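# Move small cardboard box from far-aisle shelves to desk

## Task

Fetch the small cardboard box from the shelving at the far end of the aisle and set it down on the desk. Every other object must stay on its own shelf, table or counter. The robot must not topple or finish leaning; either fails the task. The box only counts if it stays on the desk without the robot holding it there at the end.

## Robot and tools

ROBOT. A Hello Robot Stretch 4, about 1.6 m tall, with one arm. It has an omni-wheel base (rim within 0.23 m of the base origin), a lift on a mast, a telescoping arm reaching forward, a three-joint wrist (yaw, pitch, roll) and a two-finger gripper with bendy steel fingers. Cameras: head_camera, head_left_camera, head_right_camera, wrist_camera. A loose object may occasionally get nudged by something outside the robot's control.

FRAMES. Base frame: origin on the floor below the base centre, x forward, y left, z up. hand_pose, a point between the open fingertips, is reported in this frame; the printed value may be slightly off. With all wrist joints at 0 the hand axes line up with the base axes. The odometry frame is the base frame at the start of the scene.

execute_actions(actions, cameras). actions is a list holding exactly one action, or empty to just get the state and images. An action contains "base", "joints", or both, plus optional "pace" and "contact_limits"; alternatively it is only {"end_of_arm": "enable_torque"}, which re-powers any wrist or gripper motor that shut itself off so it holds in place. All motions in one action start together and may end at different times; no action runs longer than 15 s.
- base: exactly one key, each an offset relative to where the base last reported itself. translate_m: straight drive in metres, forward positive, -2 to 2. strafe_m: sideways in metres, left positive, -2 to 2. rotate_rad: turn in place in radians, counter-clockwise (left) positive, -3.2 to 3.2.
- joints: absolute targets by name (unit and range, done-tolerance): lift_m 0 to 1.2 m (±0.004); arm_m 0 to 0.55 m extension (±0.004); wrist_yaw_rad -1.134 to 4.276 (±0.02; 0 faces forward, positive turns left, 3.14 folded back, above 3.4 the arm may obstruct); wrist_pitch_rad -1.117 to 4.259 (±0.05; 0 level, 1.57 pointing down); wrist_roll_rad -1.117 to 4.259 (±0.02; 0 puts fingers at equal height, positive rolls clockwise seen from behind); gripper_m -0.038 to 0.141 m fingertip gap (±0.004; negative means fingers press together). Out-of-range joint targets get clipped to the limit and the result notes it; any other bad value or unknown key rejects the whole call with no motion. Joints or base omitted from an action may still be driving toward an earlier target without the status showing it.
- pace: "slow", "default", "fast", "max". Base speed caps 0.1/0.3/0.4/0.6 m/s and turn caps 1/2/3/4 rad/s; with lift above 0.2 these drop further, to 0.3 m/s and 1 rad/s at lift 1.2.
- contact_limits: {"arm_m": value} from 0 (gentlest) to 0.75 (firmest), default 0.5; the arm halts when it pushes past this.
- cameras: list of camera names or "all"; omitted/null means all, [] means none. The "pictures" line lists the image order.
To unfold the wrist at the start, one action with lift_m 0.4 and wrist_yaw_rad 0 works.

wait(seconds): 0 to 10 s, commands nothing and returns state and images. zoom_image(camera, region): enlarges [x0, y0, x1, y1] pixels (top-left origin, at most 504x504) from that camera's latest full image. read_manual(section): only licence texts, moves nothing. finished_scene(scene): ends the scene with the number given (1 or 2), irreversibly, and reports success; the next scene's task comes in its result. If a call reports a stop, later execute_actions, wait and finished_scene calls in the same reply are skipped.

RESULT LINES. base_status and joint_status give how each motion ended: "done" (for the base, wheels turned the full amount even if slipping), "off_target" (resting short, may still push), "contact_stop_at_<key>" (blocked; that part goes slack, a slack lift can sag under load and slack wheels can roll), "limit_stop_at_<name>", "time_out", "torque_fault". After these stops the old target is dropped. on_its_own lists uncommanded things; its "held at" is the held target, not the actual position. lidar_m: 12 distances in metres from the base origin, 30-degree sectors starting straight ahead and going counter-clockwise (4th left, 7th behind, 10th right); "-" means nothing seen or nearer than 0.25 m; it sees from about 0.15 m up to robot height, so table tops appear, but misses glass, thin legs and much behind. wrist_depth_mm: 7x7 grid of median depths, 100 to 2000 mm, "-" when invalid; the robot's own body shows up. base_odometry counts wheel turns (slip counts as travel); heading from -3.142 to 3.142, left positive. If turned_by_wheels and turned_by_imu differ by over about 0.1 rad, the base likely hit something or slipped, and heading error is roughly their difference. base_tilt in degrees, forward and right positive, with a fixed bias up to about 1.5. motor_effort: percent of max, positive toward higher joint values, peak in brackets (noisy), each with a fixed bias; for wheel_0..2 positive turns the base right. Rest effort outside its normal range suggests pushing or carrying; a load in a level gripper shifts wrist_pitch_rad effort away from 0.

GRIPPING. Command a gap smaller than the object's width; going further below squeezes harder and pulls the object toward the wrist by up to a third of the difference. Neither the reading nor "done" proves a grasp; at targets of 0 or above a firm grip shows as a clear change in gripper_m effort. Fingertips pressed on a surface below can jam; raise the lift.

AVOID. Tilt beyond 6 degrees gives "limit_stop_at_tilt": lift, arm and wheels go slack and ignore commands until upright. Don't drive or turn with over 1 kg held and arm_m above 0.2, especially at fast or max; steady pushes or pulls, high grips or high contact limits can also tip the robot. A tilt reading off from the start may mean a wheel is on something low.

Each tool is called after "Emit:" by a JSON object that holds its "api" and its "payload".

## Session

Emit:
{"api": "execute_actions", "payload": {"actions": []}}

Scene clock: 0.00 s.
base_odometry: x=+0.000 y=+0.000 heading=+0.000 (m, m, rad; odometry frame)
turned_by_wheels: +0.000 (rad since the last result)
turned_by_imu: +0.000 (rad since the last result)
base_tilt: forward=+0.6 right=+0.5 (deg)
lidar_m: 1.36 2.28 2.32 1.11 1.02 1.04 1.48 1.36 1.41 1.84 1.03 1.28
base_status: not commanded
joint_positions: lift_m=+0.243 arm_m=-0.001 wrist_yaw_rad=+3.042 wrist_pitch_rad=+0.000 wrist_roll_rad=+0.011 gripper_m=+0.057
joint_status: not commanded
motor_effort: lift_m=+18 arm_m=+0 wrist_yaw_rad=+1 wrist_pitch_rad=-8 wrist_roll_rad=+0 gripper_m=+1 wheel_0=+0 wheel_1=+0 wheel_2=+0 (%)
hand_pose: x=-0.1083 y=+0.1157 z=+0.4209 quat_wxyz=(+0.050, +0.000, +0.005, +0.999) (m; base frame)
wrist_depth_mm: 112 137 1661 - - 1138 1060 / 110 137 1708 - - 1464 1499 / 118 142 1756 - - 1756 1576 / 136 246 1661 - - 1808 1576 / 1281 1499 1661 - - 1708 1576 / 1255 1366 198 1499 191 1397 1499 / 991 931 1060 - 1025 1042 1060
pictures: head_camera, head_left_camera, head_right_camera, wrist_camera
Images, in order (width x height): head_camera 420x560, head_left_camera 420x672, head_right_camera 420x672, wrist_camera 616x392.

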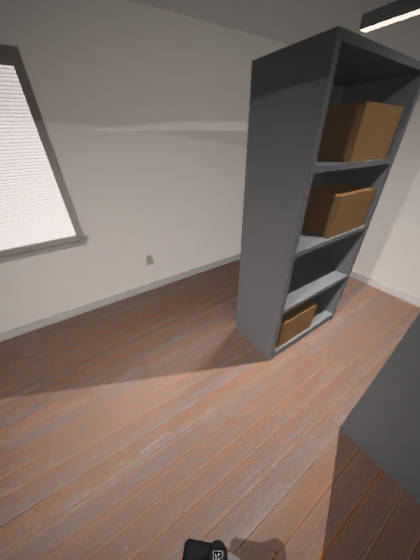

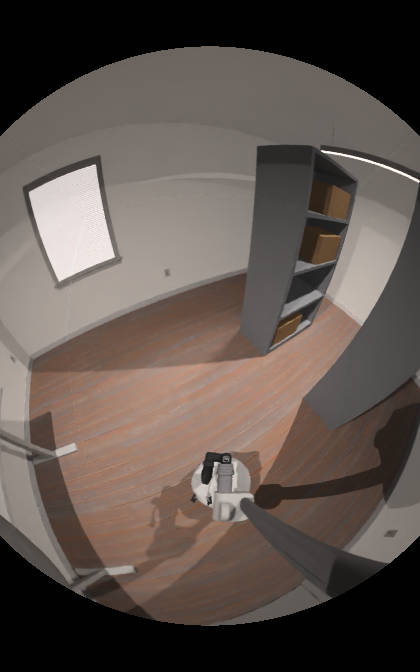

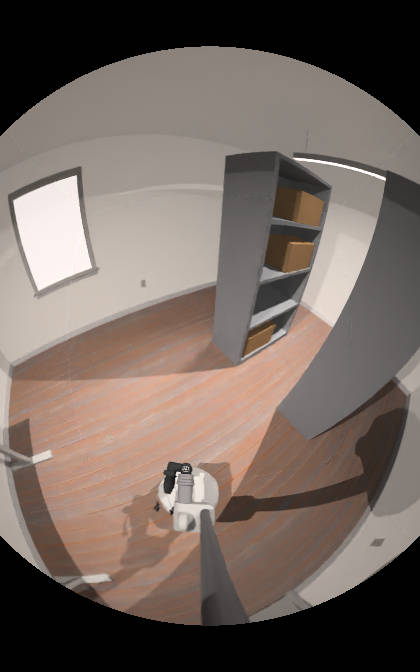

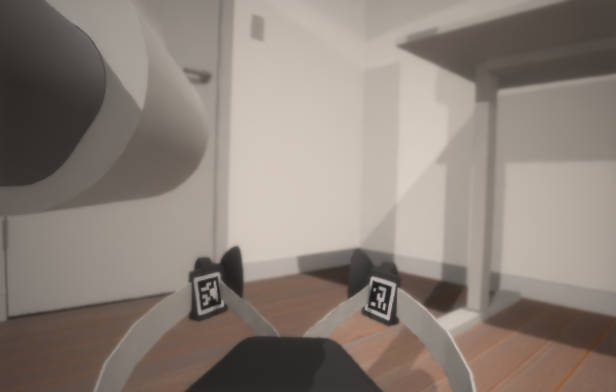

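Emit:
{"api": "execute_actions", "payload": {"actions": [{"base": {"translate_m": 0.56}, "joints": {"lift_m": 0.4, "wrist_yaw_rad": 0.0}, "pace": "fast"}], "cameras": []}}

Emit:
{"api": "execute_actions", "payload": {"actions": [{"base": {"rotate_rad": -0.985}, "pace": "fast"}]}}

Scene clock: 5.33 s.
base_odometry: x=+0.560 y=+0.000 heading=+0.000 (m, m, rad; odometry frame)
turned_by_wheels: +0.000 (rad since the last result)
turned_by_imu: -0.004 (rad since the last result)
base_tilt: forward=+0.6 right=+0.6 (deg)
lidar_m: 0.95 1.85 1.87 2.29 1.35 1.35 1.97 1.84 1.88 0.76 0.87 0.78
base_status: done
joint_positions: lift_m=+0.400 arm_m=-0.001 wrist_yaw_rad=+0.000 wrist_pitch_rad=+0.000 wrist_roll_rad=+0.011 gripper_m=+0.057
joint_status: all done
motor_effort: lift_m=+21(22) arm_m=+0(0) wrist_yaw_rad=+0(6) wrist_pitch_rad=-8(8) wrist_roll_rad=+0(0) gripper_m=-5(3) wheel_0=-1(5) wheel_1=-1(5) wheel_2=+0(9) (%)
hand_pose: x=+0.4586 y=-0.0873 z=+0.5779 quat_wxyz=(+1.000, +0.005, +0.000, +0.000) (m; base frame)
wrist_depth_mm: 1430 1618 1863 - 691 559 473 / 1430 1576 1863 - 691 559 469 / 1430 1618 1863 - 691 559 477 / 1430 1661 1863 - 691 559 477 / 1464 1661 1863 - 654 554 477 / 1430 1618 198 1921 191 554 484 / 1308 1205 1397 - 691 525 484
pictures: none
No camera images: the call's "cameras" was empty. Leave "cameras" out to get every camera's image.

Scene clock: 6.77 s.
base_odometry: x=+0.560 y=+0.000 heading=-0.985 (m, m, rad; odometry frame)
turned_by_wheels: -0.985 (rad since the last result)
turned_by_imu: -0.979 (rad since the last result)
base_tilt: forward=+0.6 right=+0.5 (deg)
lidar_m: 1.00 0.78 1.02 1.84 1.90 2.27 1.38 1.38 1.91 1.84 1.91 0.76
base_status: done
joint_positions: lift_m=+0.400 arm_m=-0.001 wrist_yaw_rad=+0.000 wrist_pitch_rad=+0.000 wrist_roll_rad=+0.011 gripper_m=+0.057
joint_status: not commanded
motor_effort: lift_m=+21(21) arm_m=+0(0) wrist_yaw_rad=+1(1) wrist_pitch_rad=-7(8) wrist_roll_rad=+0(0) gripper_m=-6(4) wheel_0=-1(5) wheel_1=-1(9) wheel_2=+0(4) (%)
hand_pose: x=+0.4586 y=-0.0874 z=+0.5780 quat_wxyz=(+1.000, +0.005, +0.000, +0.000) (m; base frame)
wrist_depth_mm: 891 976 - - 931 508 521 / 1205 1336 - - 1138 517 517 / 1308 1366 - - 842 521 525 / 1255 1366 - - 831 521 530 / 946 1366 - - 668 525 525 / 798 960 197 1708 191 535 530 / 691 866 1430 - 904 530 535
pictures: head_camera, head_left_camera, head_right_camera, wrist_camera
Images, in order (width x height): head_camera 420x560, head_left_camera 420x672, head_right_camera 420x672, wrist_camera 616x392.

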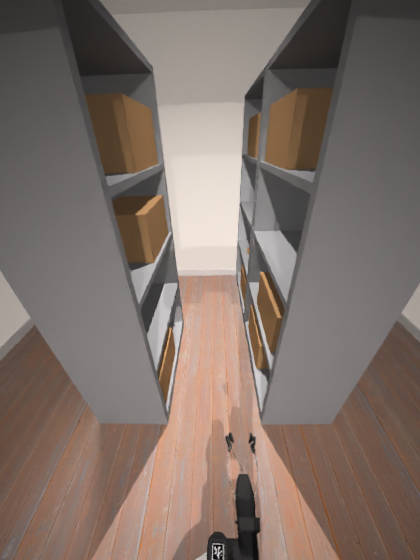

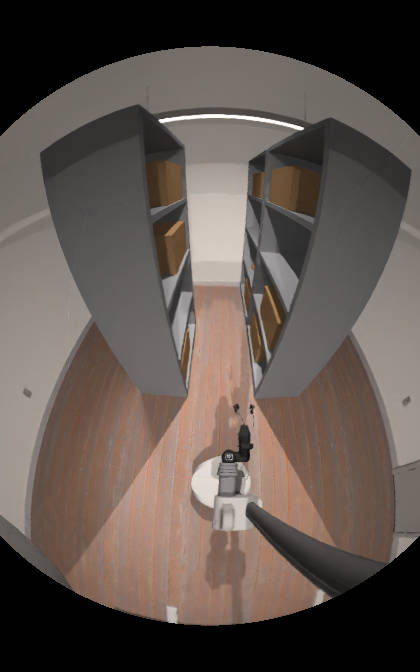

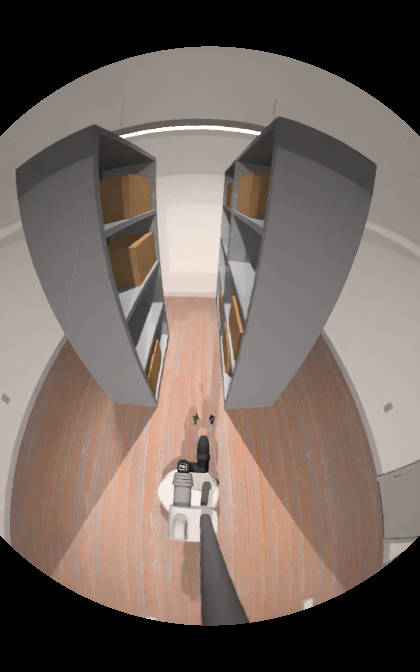

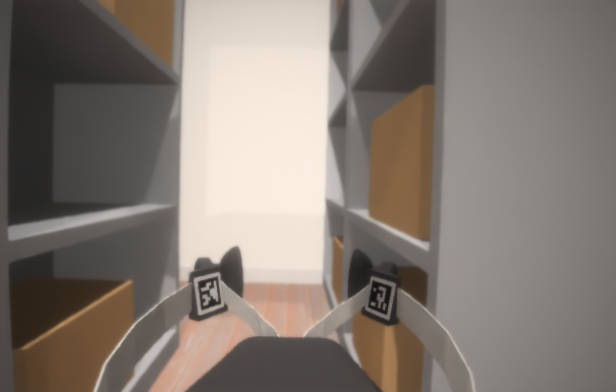

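Emit:
{"api": "zoom_image", "payload": {"camera": "head_camera", "region": [130, 250, 310, 470]}}

Emit:
{"api": "zoom_image", "payload": {"camera": "head_camera", "region": [210, 90, 330, 300]}}

Region (130, 250, 310, 470) of head_camera's 420x560 image, scaled by 2.291, with more detail than that image has; it fills the left 412 columns of this view, and the rest is white.

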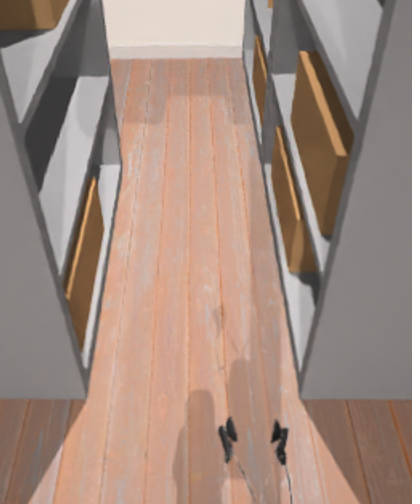

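Region (210, 90, 330, 300) of head_camera's 420x560 image, scaled by 2.400, with more detail than that image has; it fills the left 288 columns of this view, and the rest is white.

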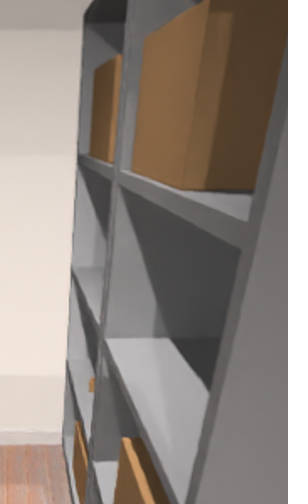

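Emit:
{"api": "execute_actions", "payload": {"actions": [{"base": {"rotate_rad": 0.033}, "pace": "fast"}], "cameras": ["head_camera", "wrist_camera"]}}

Scene clock: 9.43 s.
base_odometry: x=+0.560 y=+0.000 heading=-0.952 (m, m, rad; odometry frame)
turned_by_wheels: +0.033 (rad since the last result)
turned_by_imu: +0.032 (rad since the last result)
base_tilt: forward=+0.6 right=+0.5 (deg)
lidar_m: 1.16 0.78 1.03 1.84 1.92 1.42 1.40 1.37 1.87 1.83 1.02 0.77
base_status: done
joint_positions: lift_m=+0.400 arm_m=-0.001 wrist_yaw_rad=+0.000 wrist_pitch_rad=+0.000 wrist_roll_rad=+0.011 gripper_m=+0.057
joint_status: not commanded
motor_effort: lift_m=+21(21) arm_m=+0(0) wrist_yaw_rad=+0(1) wrist_pitch_rad=-7(7) wrist_roll_rad=+0(1) gripper_m=-2(7) wheel_0=+1(2) wheel_1=+2(6) wheel_2=+0(0) (%)
hand_pose: x=+0.4586 y=-0.0874 z=+0.5780 quat_wxyz=(+1.000, +0.005, +0.000, +0.000) (m; base frame)
wrist_depth_mm: 831 960 - - 1366 500 500 / 1182 1336 - - 1308 504 504 / 1229 1397 - - 991 508 508 / 1160 1397 - - 976 517 512 / 668 1430 - - 878 517 517 / 741 891 198 1983 191 517 517 / 640 788 1308 - 904 517 521
pictures: head_camera, wrist_camera
Images, in order (width x height): head_camera 420x560, wrist_camera 616x392.

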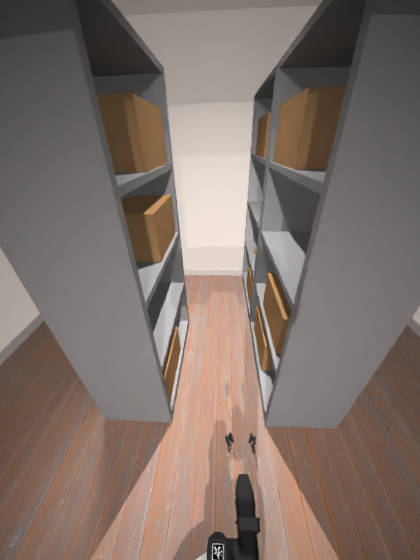

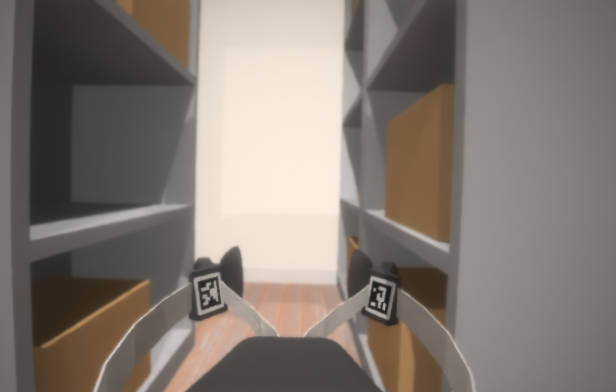

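Emit:
{"api": "execute_actions", "payload": {"actions": [{"base": {"translate_m": 1.55}, "joints": {"lift_m": 0.55, "wrist_pitch_rad": 0.35, "gripper_m": 0.141}, "pace": "fast"}]}}

Scene clock: 15.50 s.
base_odometry: x=+1.459 y=-1.263 heading=-0.952 (m, m, rad; odometry frame)
turned_by_wheels: +0.000 (rad since the last result)
turned_by_imu: -0.008 (rad since the last result)
base_tilt: forward=+0.7 right=+0.5 (deg)
lidar_m: 1.02 1.03 0.27 0.27 0.28 0.40 3.77 0.42 0.28 0.26 0.29 0.41
base_status: done
joint_positions: lift_m=+0.550 arm_m=-0.001 wrist_yaw_rad=+0.000 wrist_pitch_rad=+0.352 wrist_roll_rad=+0.011 gripper_m=+0.141
joint_status: all done
motor_effort: lift_m=+21(25) arm_m=+0(0) wrist_yaw_rad=+1(0) wrist_pitch_rad=-6(9) wrist_roll_rad=-1(2) gripper_m=+1(4) wheel_0=-2(8) wheel_1=-2(2) wheel_2=-1(10) (%)
hand_pose: x=+0.4409 y=-0.0874 z=+0.6284 quat_wxyz=(+0.985, +0.005, +0.175, -0.001) (m; base frame)
wrist_depth_mm: 750 759 750 750 741 715 715 / 788 788 788 788 788 741 741 / 842 842 831 842 820 778 788 / 891 891 904 891 866 609 615 / 946 931 931 931 904 469 427 / 991 198 976 976 960 379 345 / 946 946 991 - 904 544 314
pictures: head_camera, head_left_camera, head_right_camera, wrist_camera
Images, in order (width x height): head_camera 420x560, head_left_camera 420x672, head_right_camera 420x672, wrist_camera 616x392.

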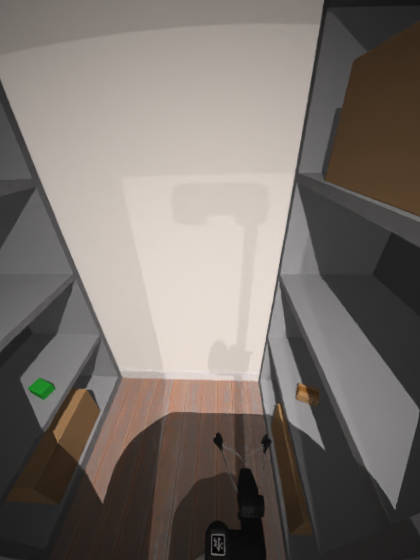

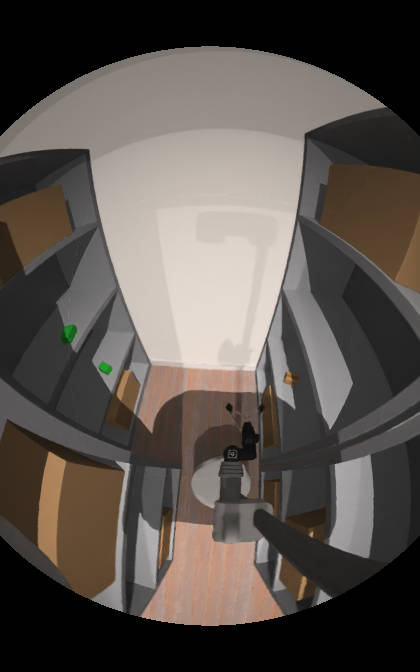

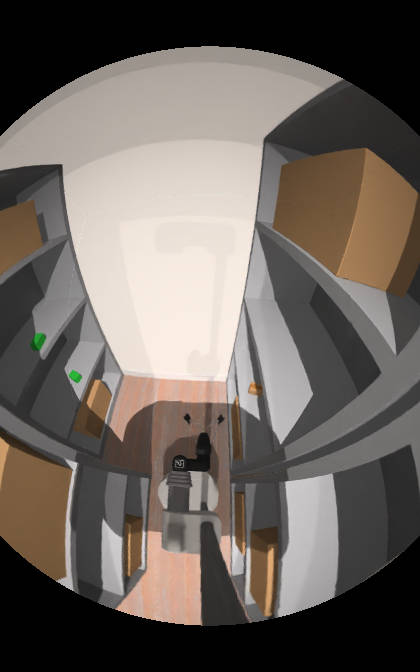

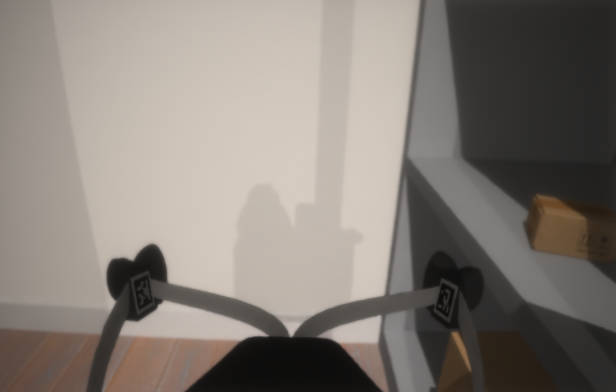

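Emit:
{"api": "zoom_image", "payload": {"camera": "head_camera", "region": [270, 360, 350, 440]}}

Emit:
{"api": "zoom_image", "payload": {"camera": "wrist_camera", "region": [396, 140, 616, 330]}}

Region (270, 360, 350, 440) of head_camera's 420x560 image, scaled by 6.300, with more detail than that image has.

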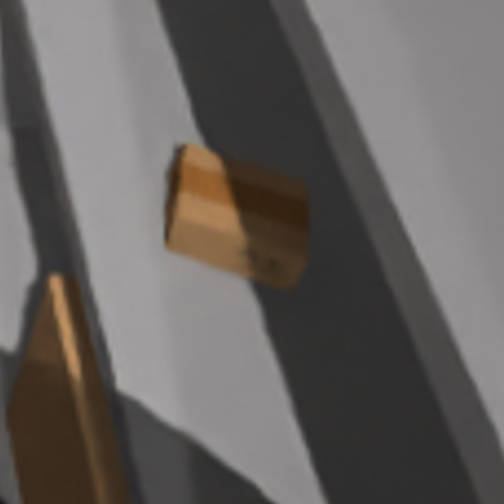

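Region (396, 140, 616, 330) of wrist_camera's 616x392 image, scaled by 2.291; it fills the top 435 rows of this view, and the rest is white.

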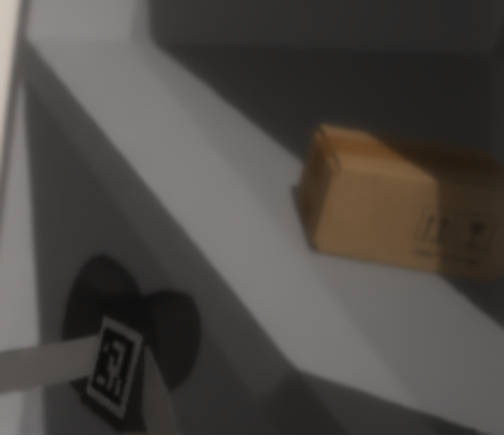

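Emit:
{"api": "execute_actions", "payload": {"actions": [{"base": {"rotate_rad": -0.5}, "joints": {"wrist_yaw_rad": 0.15, "arm_m": 0.19, "lift_m": 0.51}}], "cameras": ["head_camera", "wrist_camera"]}}

Scene clock: 27.20 s.
base_odometry: x=+1.459 y=-1.263 heading=-1.452 (m, m, rad; odometry frame)
turned_by_wheels: -0.500 (rad since the last result)
turned_by_imu: -0.498 (rad since the last result)
base_tilt: forward=+0.5 right=+0.5 (deg)
lidar_m: 0.43 1.03 1.02 0.29 0.26 0.30 0.43 2.87 0.40 0.28 0.26 0.29
base_status: done
joint_positions: lift_m=+0.510 arm_m=+0.188 wrist_yaw_rad=+0.150 wrist_pitch_rad=+0.352 wrist_roll_rad=+0.011 gripper_m=+0.141
joint_status: all done
motor_effort: lift_m=+14(21) arm_m=+9(9) wrist_yaw_rad=+1(4) wrist_pitch_rad=-8(7) wrist_roll_rad=-3(0) gripper_m=+0(1) wheel_0=+1(3) wheel_1=+0(1) wheel_2=+0(6) (%)
hand_pose: x=+0.6401 y=-0.0460 z=+0.5890 quat_wxyz=(+0.982, -0.008, +0.175, +0.073) (m; base frame)
wrist_depth_mm: 559 591 597 634 691 585 477 / 580 627 627 683 732 597 480 / 615 661 647 699 732 615 488 / 640 691 466 345 484 492 469 / 676 723 368 325 338 357 362 / 715 198 265 279 260 260 283 / 768 820 842 - 232 232 241
pictures: head_camera, wrist_camera
Images, in order (width x height): head_camera 420x560, wrist_camera 616x392.

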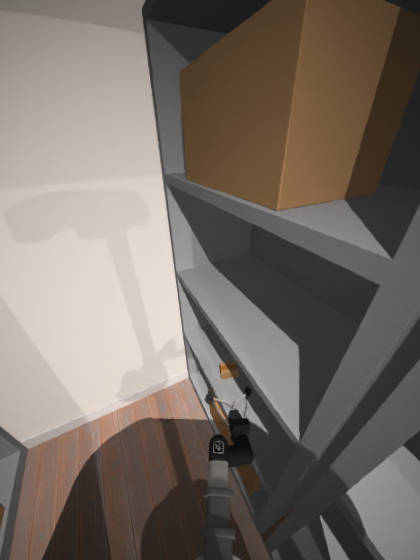

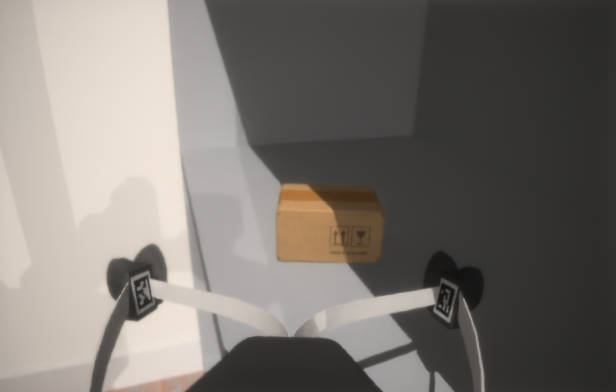

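Emit:
{"api": "execute_actions", "payload": {"actions": [{"joints": {"arm_m": 0.323, "lift_m": 0.482, "wrist_yaw_rad": 0.12}, "contact_limits": {"arm_m": 0.2}}], "cameras": ["head_camera", "wrist_camera"]}}

Scene clock: 30.23 s.
base_odometry: x=+1.459 y=-1.263 heading=-1.452 (m, m, rad; odometry frame)
turned_by_wheels: +0.000 (rad since the last result)
turned_by_imu: -0.001 (rad since the last result)
base_tilt: forward=+0.7 right=+0.5 (deg)
lidar_m: 0.43 1.02 1.06 0.29 0.27 0.28 0.44 2.90 0.37 0.28 0.26 0.29
base_status: not commanded
joint_positions: lift_m=+0.482 arm_m=+0.321 wrist_yaw_rad=+0.120 wrist_pitch_rad=+0.352 wrist_roll_rad=+0.011 gripper_m=+0.141
joint_status: all done
motor_effort: lift_m=+14(14) arm_m=+9(9) wrist_yaw_rad=+0(2) wrist_pitch_rad=-7(8) wrist_roll_rad=-1(0) gripper_m=+0(1) wheel_0=+2(1) wheel_1=+0(0) wheel_2=+1(0) (%)
contact_limits: arm_m 0.2
hand_pose: x=+0.7716 y=-0.0544 z=+0.5611 quat_wxyz=(+0.983, -0.005, +0.175, +0.058) (m; base frame)
wrist_depth_mm: 466 466 496 535 580 484 404 / 488 488 521 569 615 500 410 / 508 517 544 580 621 512 421 / 535 415 392 399 404 413 402 / 564 291 208 199 286 303 306 / 597 198 191 191 202 219 239 / 627 190 198 - 195 195 199
pictures: head_camera, wrist_camera
Images, in order (width x height): head_camera 420x560, wrist_camera 616x392.

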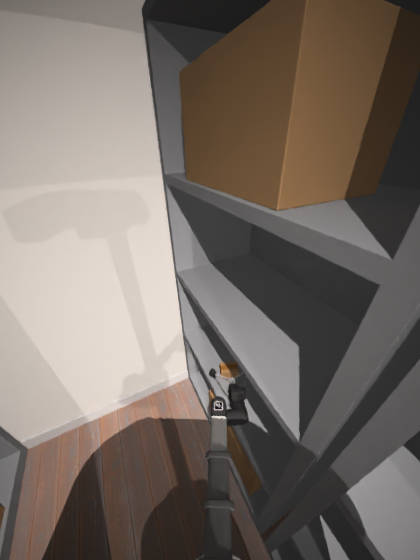

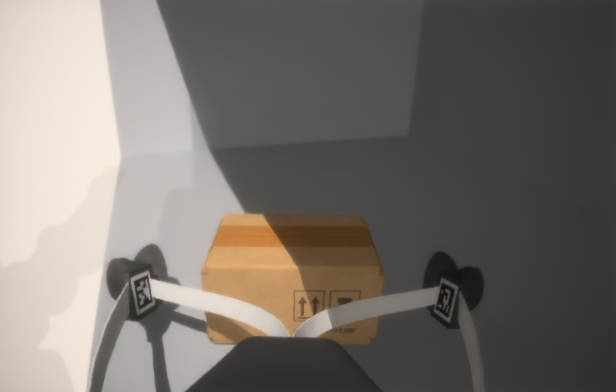

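Emit:
{"api": "execute_actions", "payload": {"actions": [{"joints": {"gripper_m": 0.045, "arm_m": 0.328}, "contact_limits": {"arm_m": 0.2}}], "cameras": ["wrist_camera"]}}

Scene clock: 34.33 s.
base_odometry: x=+1.459 y=-1.263 heading=-1.452 (m, m, rad; odometry frame)
turned_by_wheels: +0.000 (rad since the last result)
turned_by_imu: -0.001 (rad since the last result)
base_tilt: forward=+0.7 right=+0.5 (deg)
lidar_m: 0.40 1.03 1.07 0.30 0.26 0.28 0.43 2.91 0.39 0.28 0.26 0.29
base_status: not commanded
joint_positions: lift_m=+0.482 arm_m=+0.326 wrist_yaw_rad=+0.120 wrist_pitch_rad=+0.353 wrist_roll_rad=+0.011 gripper_m=+0.046
joint_status: all done
motor_effort: lift_m=+14(14) arm_m=+9(9) wrist_yaw_rad=+1(0) wrist_pitch_rad=-9(11) wrist_roll_rad=+0(1) gripper_m=-26(21) wheel_0=+1(1) wheel_1=+1(0) wheel_2=+1(1) (%)
contact_limits: arm_m 0.2
hand_pose: x=+0.7766 y=-0.0544 z=+0.5608 quat_wxyz=(+0.983, -0.005, +0.176, +0.058) (m; base frame)
wrist_depth_mm: 466 459 492 535 569 488 399 / 484 484 517 564 609 496 407 / 512 508 539 574 615 512 415 / 530 413 392 399 404 413 402 / 559 289 198 190 285 301 303 / 591 182 176 178 179 237 237 / 621 188 186 - 194 195 198
pictures: wrist_camera
Images, in order (width x height): wrist_camera 616x392.

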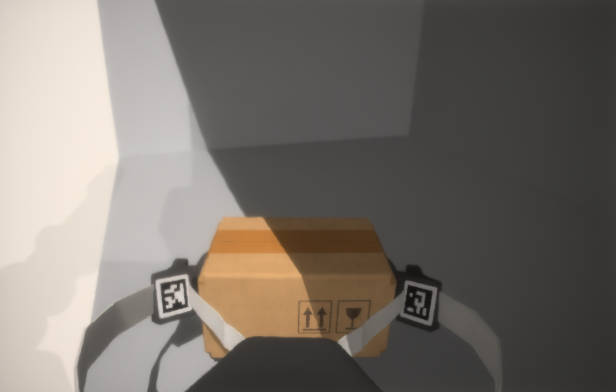

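Emit:
{"api": "execute_actions", "payload": {"actions": [{"joints": {"lift_m": 0.505}, "pace": "fast"}], "cameras": []}}

Emit:
{"api": "execute_actions", "payload": {"actions": [{"base": {"rotate_rad": 0.506}, "joints": {"arm_m": 0.15, "wrist_yaw_rad": 0.0}}], "cameras": ["head_camera", "wrist_camera"]}}

Scene clock: 37.83 s.
base_odometry: x=+1.459 y=-1.263 heading=-1.452 (m, m, rad; odometry frame)
turned_by_wheels: +0.000 (rad since the last result)
turned_by_imu: -0.001 (rad since the last result)
base_tilt: forward=+0.7 right=+0.5 (deg)
lidar_m: 0.43 1.03 1.05 0.30 0.28 0.29 0.41 2.88 0.40 0.26 0.26 0.29
base_status: not commanded
joint_positions: lift_m=+0.505 arm_m=+0.326 wrist_yaw_rad=+0.120 wrist_pitch_rad=+0.353 wrist_roll_rad=+0.011 gripper_m=+0.046
joint_status: all done
motor_effort: lift_m=+22(26) arm_m=+9(8) wrist_yaw_rad=+0(1) wrist_pitch_rad=-10(10) wrist_roll_rad=+0(2) gripper_m=-26(27) wheel_0=+2(1) wheel_1=+0(0) wheel_2=+1(1) (%)
hand_pose: x=+0.7765 y=-0.0544 z=+0.5831 quat_wxyz=(+0.983, -0.005, +0.176, +0.058) (m; base frame)
wrist_depth_mm: 466 459 492 530 574 484 402 / 484 488 517 564 609 500 407 / 508 512 544 585 627 508 415 / 530 473 452 459 462 469 415 / 559 347 198 190 325 345 347 / 591 181 177 178 179 272 272 / 615 217 211 - 222 224 228
pictures: none
No camera images: the call's "cameras" was empty. Leave "cameras" out to get every camera's image.

Scene clock: 39.47 s.
base_odometry: x=+1.459 y=-1.263 heading=-0.946 (m, m, rad; odometry frame)
turned_by_wheels: +0.506 (rad since the last result)
turned_by_imu: +0.502 (rad since the last result)
base_tilt: forward=+0.6 right=+0.6 (deg)
lidar_m: 1.03 1.07 0.28 0.27 0.30 0.41 3.77 0.42 0.28 0.26 0.29 0.40
base_status: done
joint_positions: lift_m=+0.505 arm_m=+0.152 wrist_yaw_rad=+0.000 wrist_pitch_rad=+0.353 wrist_roll_rad=+0.011 gripper_m=+0.046
joint_status: all done
motor_effort: lift_m=+22(21) arm_m=-9(10) wrist_yaw_rad=+1(2) wrist_pitch_rad=-9(11) wrist_roll_rad=-1(2) gripper_m=-26(26) wheel_0=+0(6) wheel_1=-1(11) wheel_2=-1(4) (%)
hand_pose: x=+0.5931 y=-0.0874 z=+0.5831 quat_wxyz=(+0.984, +0.005, +0.176, -0.001) (m; base frame)
wrist_depth_mm: 615 609 609 615 609 564 564 / 640 647 654 647 647 591 597 / 683 683 676 683 676 621 627 / 723 732 732 715 715 521 480 / 768 768 198 189 699 707 353 / 842 180 176 178 179 750 340 / 854 866 854 - 809 798 798
pictures: head_camera, wrist_camera
Images, in order (width x height): head_camera 420x560, wrist_camera 616x392.

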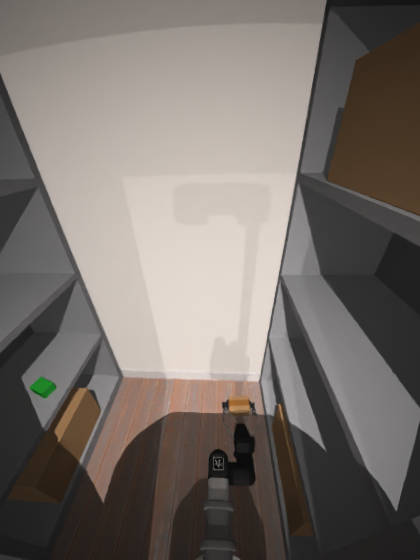

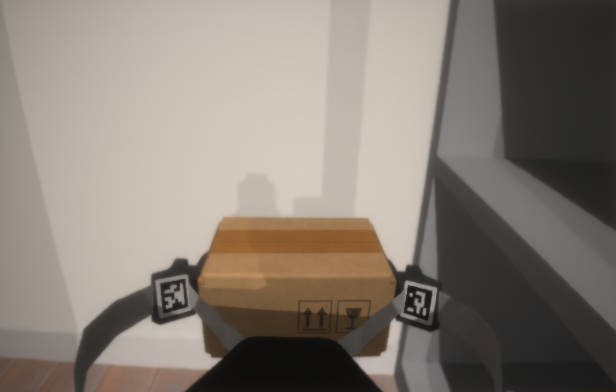

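Emit:
{"api": "execute_actions", "payload": {"actions": [{"base": {"translate_m": -2.0}, "joints": {"lift_m": 0.96}, "pace": "fast"}], "cameras": ["head_left_camera", "wrist_camera"]}}

Scene clock: 46.23 s.
base_odometry: x=+0.290 y=+0.360 heading=-0.946 (m, m, rad; odometry frame)
turned_by_wheels: +0.000 (rad since the last result)
turned_by_imu: +0.006 (rad since the last result)
base_tilt: forward=+0.6 right=+0.5 (deg)
lidar_m: 1.20 1.20 1.95 1.84 1.94 0.97 0.88 0.95 1.28 1.80 1.90 1.20
base_status: done
joint_positions: lift_m=+0.960 arm_m=+0.152 wrist_yaw_rad=+0.000 wrist_pitch_rad=+0.353 wrist_roll_rad=+0.011 gripper_m=+0.046
joint_status: all done
motor_effort: lift_m=+21(23) arm_m=-9(9) wrist_yaw_rad=+1(1) wrist_pitch_rad=-10(10) wrist_roll_rad=-1(1) gripper_m=-23(28) wheel_0=+0(5) wheel_1=+0(7) wheel_2=+1(12) (%)
hand_pose: x=+0.5931 y=-0.0874 z=+1.0381 quat_wxyz=(+0.984, +0.005, +0.176, -0.001) (m; base frame)
wrist_depth_mm: 732 1098 - - 1499 723 715 / 768 1138 - - 1281 759 741 / 809 1661 - - 1025 798 809 / 866 1397 1863 - 866 842 854 / 917 931 198 190 878 891 917 / 991 180 176 178 179 960 1661 / 1042 1060 1336 - 1042 1025 1499
pictures: head_left_camera, wrist_camera
Images, in order (width x height): head_left_camera 420x672, wrist_camera 616x392.

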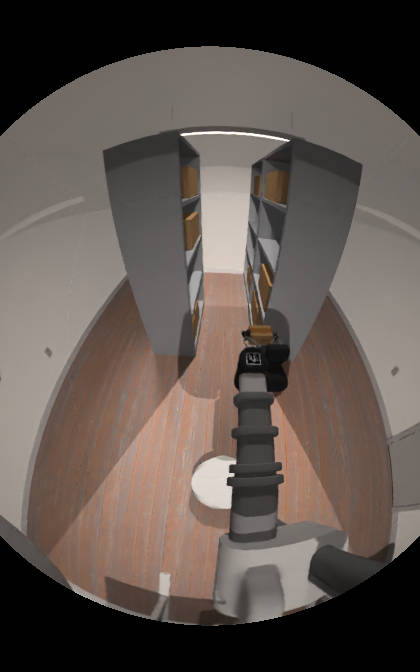

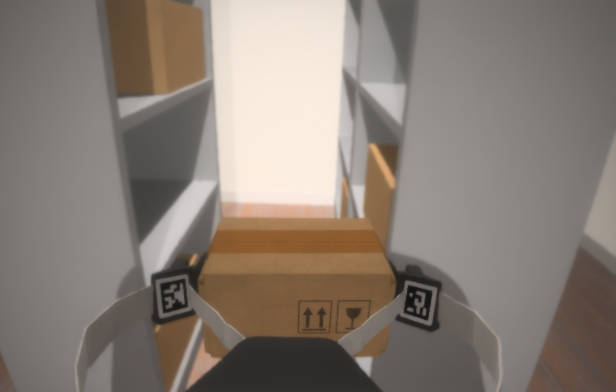

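Emit:
{"api": "execute_actions", "payload": {"actions": [{"base": {"rotate_rad": -3.05}, "joints": {"arm_m": 0.36}}], "cameras": ["head_camera", "wrist_camera"]}}

Scene clock: 49.63 s.
base_odometry: x=+0.290 y=+0.360 heading=+2.287 (m, m, rad; odometry frame)
turned_by_wheels: -3.050 (rad since the last result)
turned_by_imu: -3.032 (rad since the last result)
base_tilt: forward=+0.6 right=+0.5 (deg)
lidar_m: 0.89 0.98 1.85 1.79 2.00 1.19 1.21 1.26 1.91 1.82 2.04 0.92
base_status: done
joint_positions: lift_m=+0.960 arm_m=+0.359 wrist_yaw_rad=+0.000 wrist_pitch_rad=+0.353 wrist_roll_rad=+0.011 gripper_m=+0.046
joint_status: all done
motor_effort: lift_m=+21(21) arm_m=+7(8) wrist_yaw_rad=+1(3) wrist_pitch_rad=-10(11) wrist_roll_rad=+0(1) gripper_m=-22(23) wheel_0=-1(5) wheel_1=+0(10) wheel_2=-1(6) (%)
hand_pose: x=+0.8002 y=-0.0875 z=+1.0382 quat_wxyz=(+0.984, +0.005, +0.176, -0.001) (m; base frame)
wrist_depth_mm: 1118 1042 1025 1025 1008 976 946 / 1138 1118 1078 1078 1025 1008 1008 / 809 820 831 842 878 917 1025 / 530 539 549 559 569 574 585 / 413 402 199 189 394 424 427 / 1499 182 176 178 179 362 366 / 1430 1430 1430 - 1397 866 1336
pictures: head_camera, wrist_camera
Images, in order (width x height): head_camera 420x560, wrist_camera 616x392.

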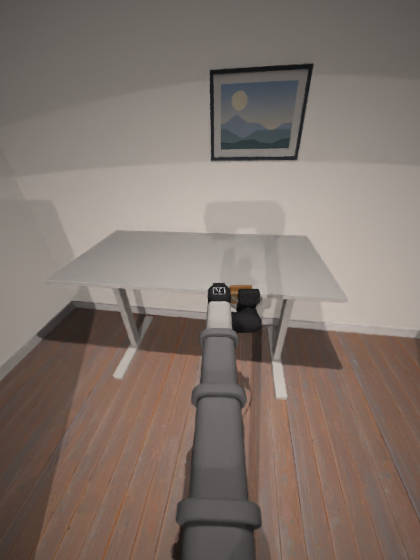

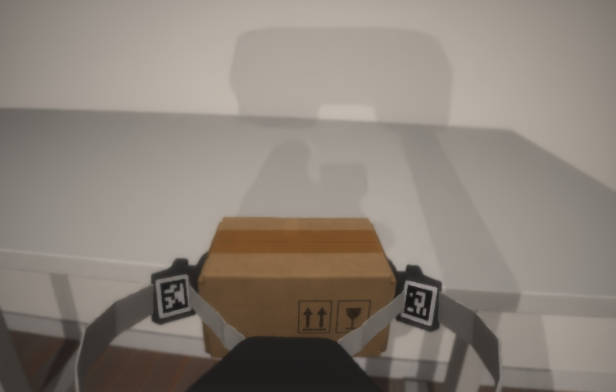

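Emit:
{"api": "execute_actions", "payload": {"actions": [{"base": {"translate_m": 0.11}, "joints": {"arm_m": 0.52, "lift_m": 0.913}, "pace": "fast"}], "cameras": ["head_camera", "wrist_camera"]}}

Scene clock: 51.87 s.
base_odometry: x=+0.218 y=+0.443 heading=+2.287 (m, m, rad; odometry frame)
turned_by_wheels: +0.000 (rad since the last result)
turned_by_imu: -0.001 (rad since the last result)
base_tilt: forward=+0.6 right=+0.6 (deg)
lidar_m: 0.78 0.85 1.29 1.78 1.98 1.30 1.32 1.38 1.89 1.85 2.03 0.81
base_status: done
joint_positions: lift_m=+0.913 arm_m=+0.519 wrist_yaw_rad=+0.000 wrist_pitch_rad=+0.353 wrist_roll_rad=+0.011 gripper_m=+0.046
joint_status: all done
motor_effort: lift_m=+14(20) arm_m=+8(10) wrist_yaw_rad=+0(1) wrist_pitch_rad=-9(11) wrist_roll_rad=-1(2) gripper_m=-26(25) wheel_0=-1(5) wheel_1=-1(4) wheel_2=+0(5) (%)
hand_pose: x=+0.9601 y=-0.0873 z=+0.9917 quat_wxyz=(+0.984, +0.005, +0.176, -0.001) (m; base frame)
wrist_depth_mm: 820 798 778 768 750 732 715 / 866 842 831 809 788 768 750 / 627 640 647 668 691 715 741 / 413 421 427 433 442 449 455 / 307 312 198 189 310 330 332 / 243 182 176 178 179 259 259 / 202 206 200 - 211 212 216
pictures: head_camera, wrist_camera
Images, in order (width x height): head_camera 420x560, wrist_camera 616x392.

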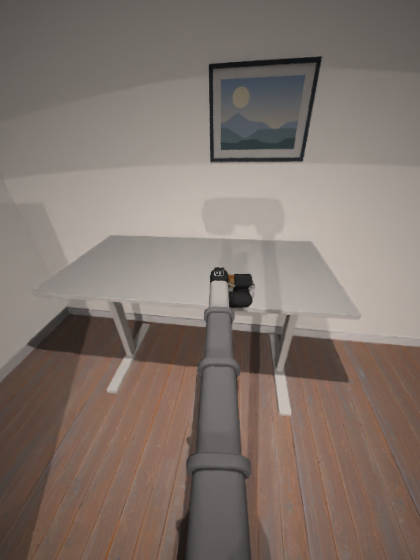

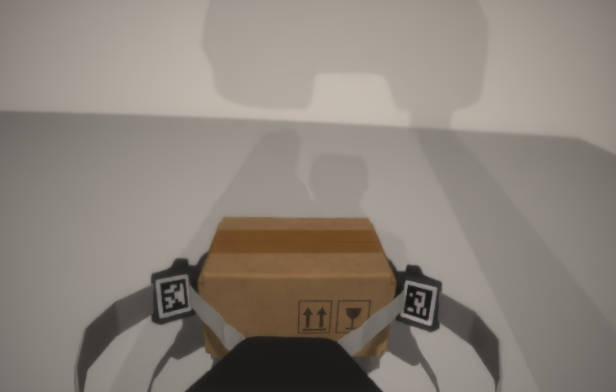

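Emit:
{"api": "execute_actions", "payload": {"actions": [{"joints": {"lift_m": 0.899, "gripper_m": 0.12}}], "cameras": ["wrist_camera"]}}

Scene clock: 54.00 s.
base_odometry: x=+0.218 y=+0.443 heading=+2.287 (m, m, rad; odometry frame)
turned_by_wheels: +0.000 (rad since the last result)
turned_by_imu: -0.001 (rad since the last result)
base_tilt: forward=+0.7 right=+0.5 (deg)
lidar_m: 0.80 0.87 1.29 1.79 1.96 1.31 1.34 1.36 1.90 1.85 2.02 0.81
base_status: not commanded
joint_positions: lift_m=+0.899 arm_m=+0.519 wrist_yaw_rad=+0.000 wrist_pitch_rad=+0.353 wrist_roll_rad=+0.011 gripper_m=+0.120
joint_status: all done
motor_effort: lift_m=+14(15) arm_m=+8(8) wrist_yaw_rad=+0(0) wrist_pitch_rad=-9(10) wrist_roll_rad=-1(1) gripper_m=-5(19) wheel_0=-1(1) wheel_1=-1(1) wheel_2=+0(0) (%)
hand_pose: x=+0.9602 y=-0.0873 z=+0.9779 quat_wxyz=(+0.984, +0.005, +0.175, -0.001) (m; base frame)
wrist_depth_mm: 831 809 788 768 750 741 715 / 866 854 820 809 798 768 750 / 580 585 597 615 634 654 676 / 379 387 394 397 407 415 424 / 282 287 212 198 227 303 306 / 224 209 189 191 193 228 238 / 190 189 197 - 195 195 200
pictures: wrist_camera
Images, in order (width x height): wrist_camera 616x392.

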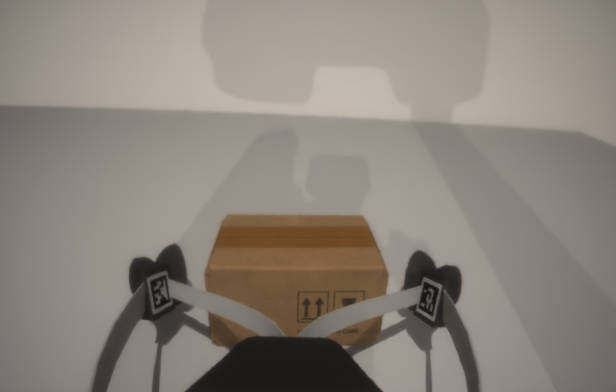

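Emit:
{"api": "execute_actions", "payload": {"actions": [{"joints": {"arm_m": 0.44, "lift_m": 0.915}, "pace": "fast"}], "cameras": ["head_camera", "wrist_camera"]}}

Scene clock: 55.17 s.
base_odometry: x=+0.218 y=+0.443 heading=+2.287 (m, m, rad; odometry frame)
turned_by_wheels: +0.000 (rad since the last result)
turned_by_imu: +0.000 (rad since the last result)
base_tilt: forward=+0.7 right=+0.4 (deg)
lidar_m: 0.79 0.87 1.26 1.80 1.95 1.29 1.32 1.37 1.90 1.84 2.01 0.82
base_status: not commanded
joint_positions: lift_m=+0.915 arm_m=+0.442 wrist_yaw_rad=+0.000 wrist_pitch_rad=+0.352 wrist_roll_rad=+0.011 gripper_m=+0.120
joint_status: all done
motor_effort: lift_m=+21(23) arm_m=-9(10) wrist_yaw_rad=+1(0) wrist_pitch_rad=-6(8) wrist_roll_rad=-2(2) gripper_m=-2(0) wheel_0=-1(1) wheel_1=-1(1) wheel_2=+0(0) (%)
hand_pose: x=+0.8832 y=-0.0875 z=+0.9934 quat_wxyz=(+0.985, +0.005, +0.175, -0.001) (m; base frame)
wrist_depth_mm: 891 878 854 842 809 798 788 / 946 946 904 891 854 831 820 / 640 640 661 676 699 723 759 / 421 427 433 309 449 455 466 / 310 315 304 271 315 334 334 / 247 230 236 259 220 252 264 / 211 208 218 - 215 215 219
pictures: head_camera, wrist_camera
Images, in order (width x height): head_camera 420x560, wrist_camera 616x392.

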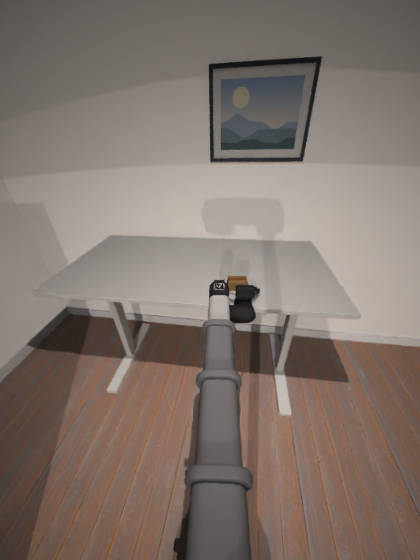

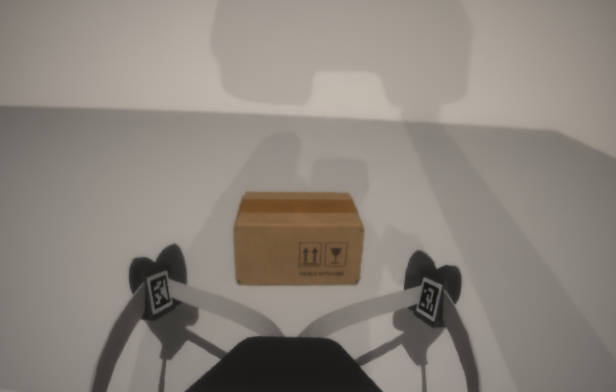

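The box is on the desk and the gripper has moved clear.

Emit:
{"api": "finished_scene", "payload": {"scene": 2}}

The scene is finished: the task was done.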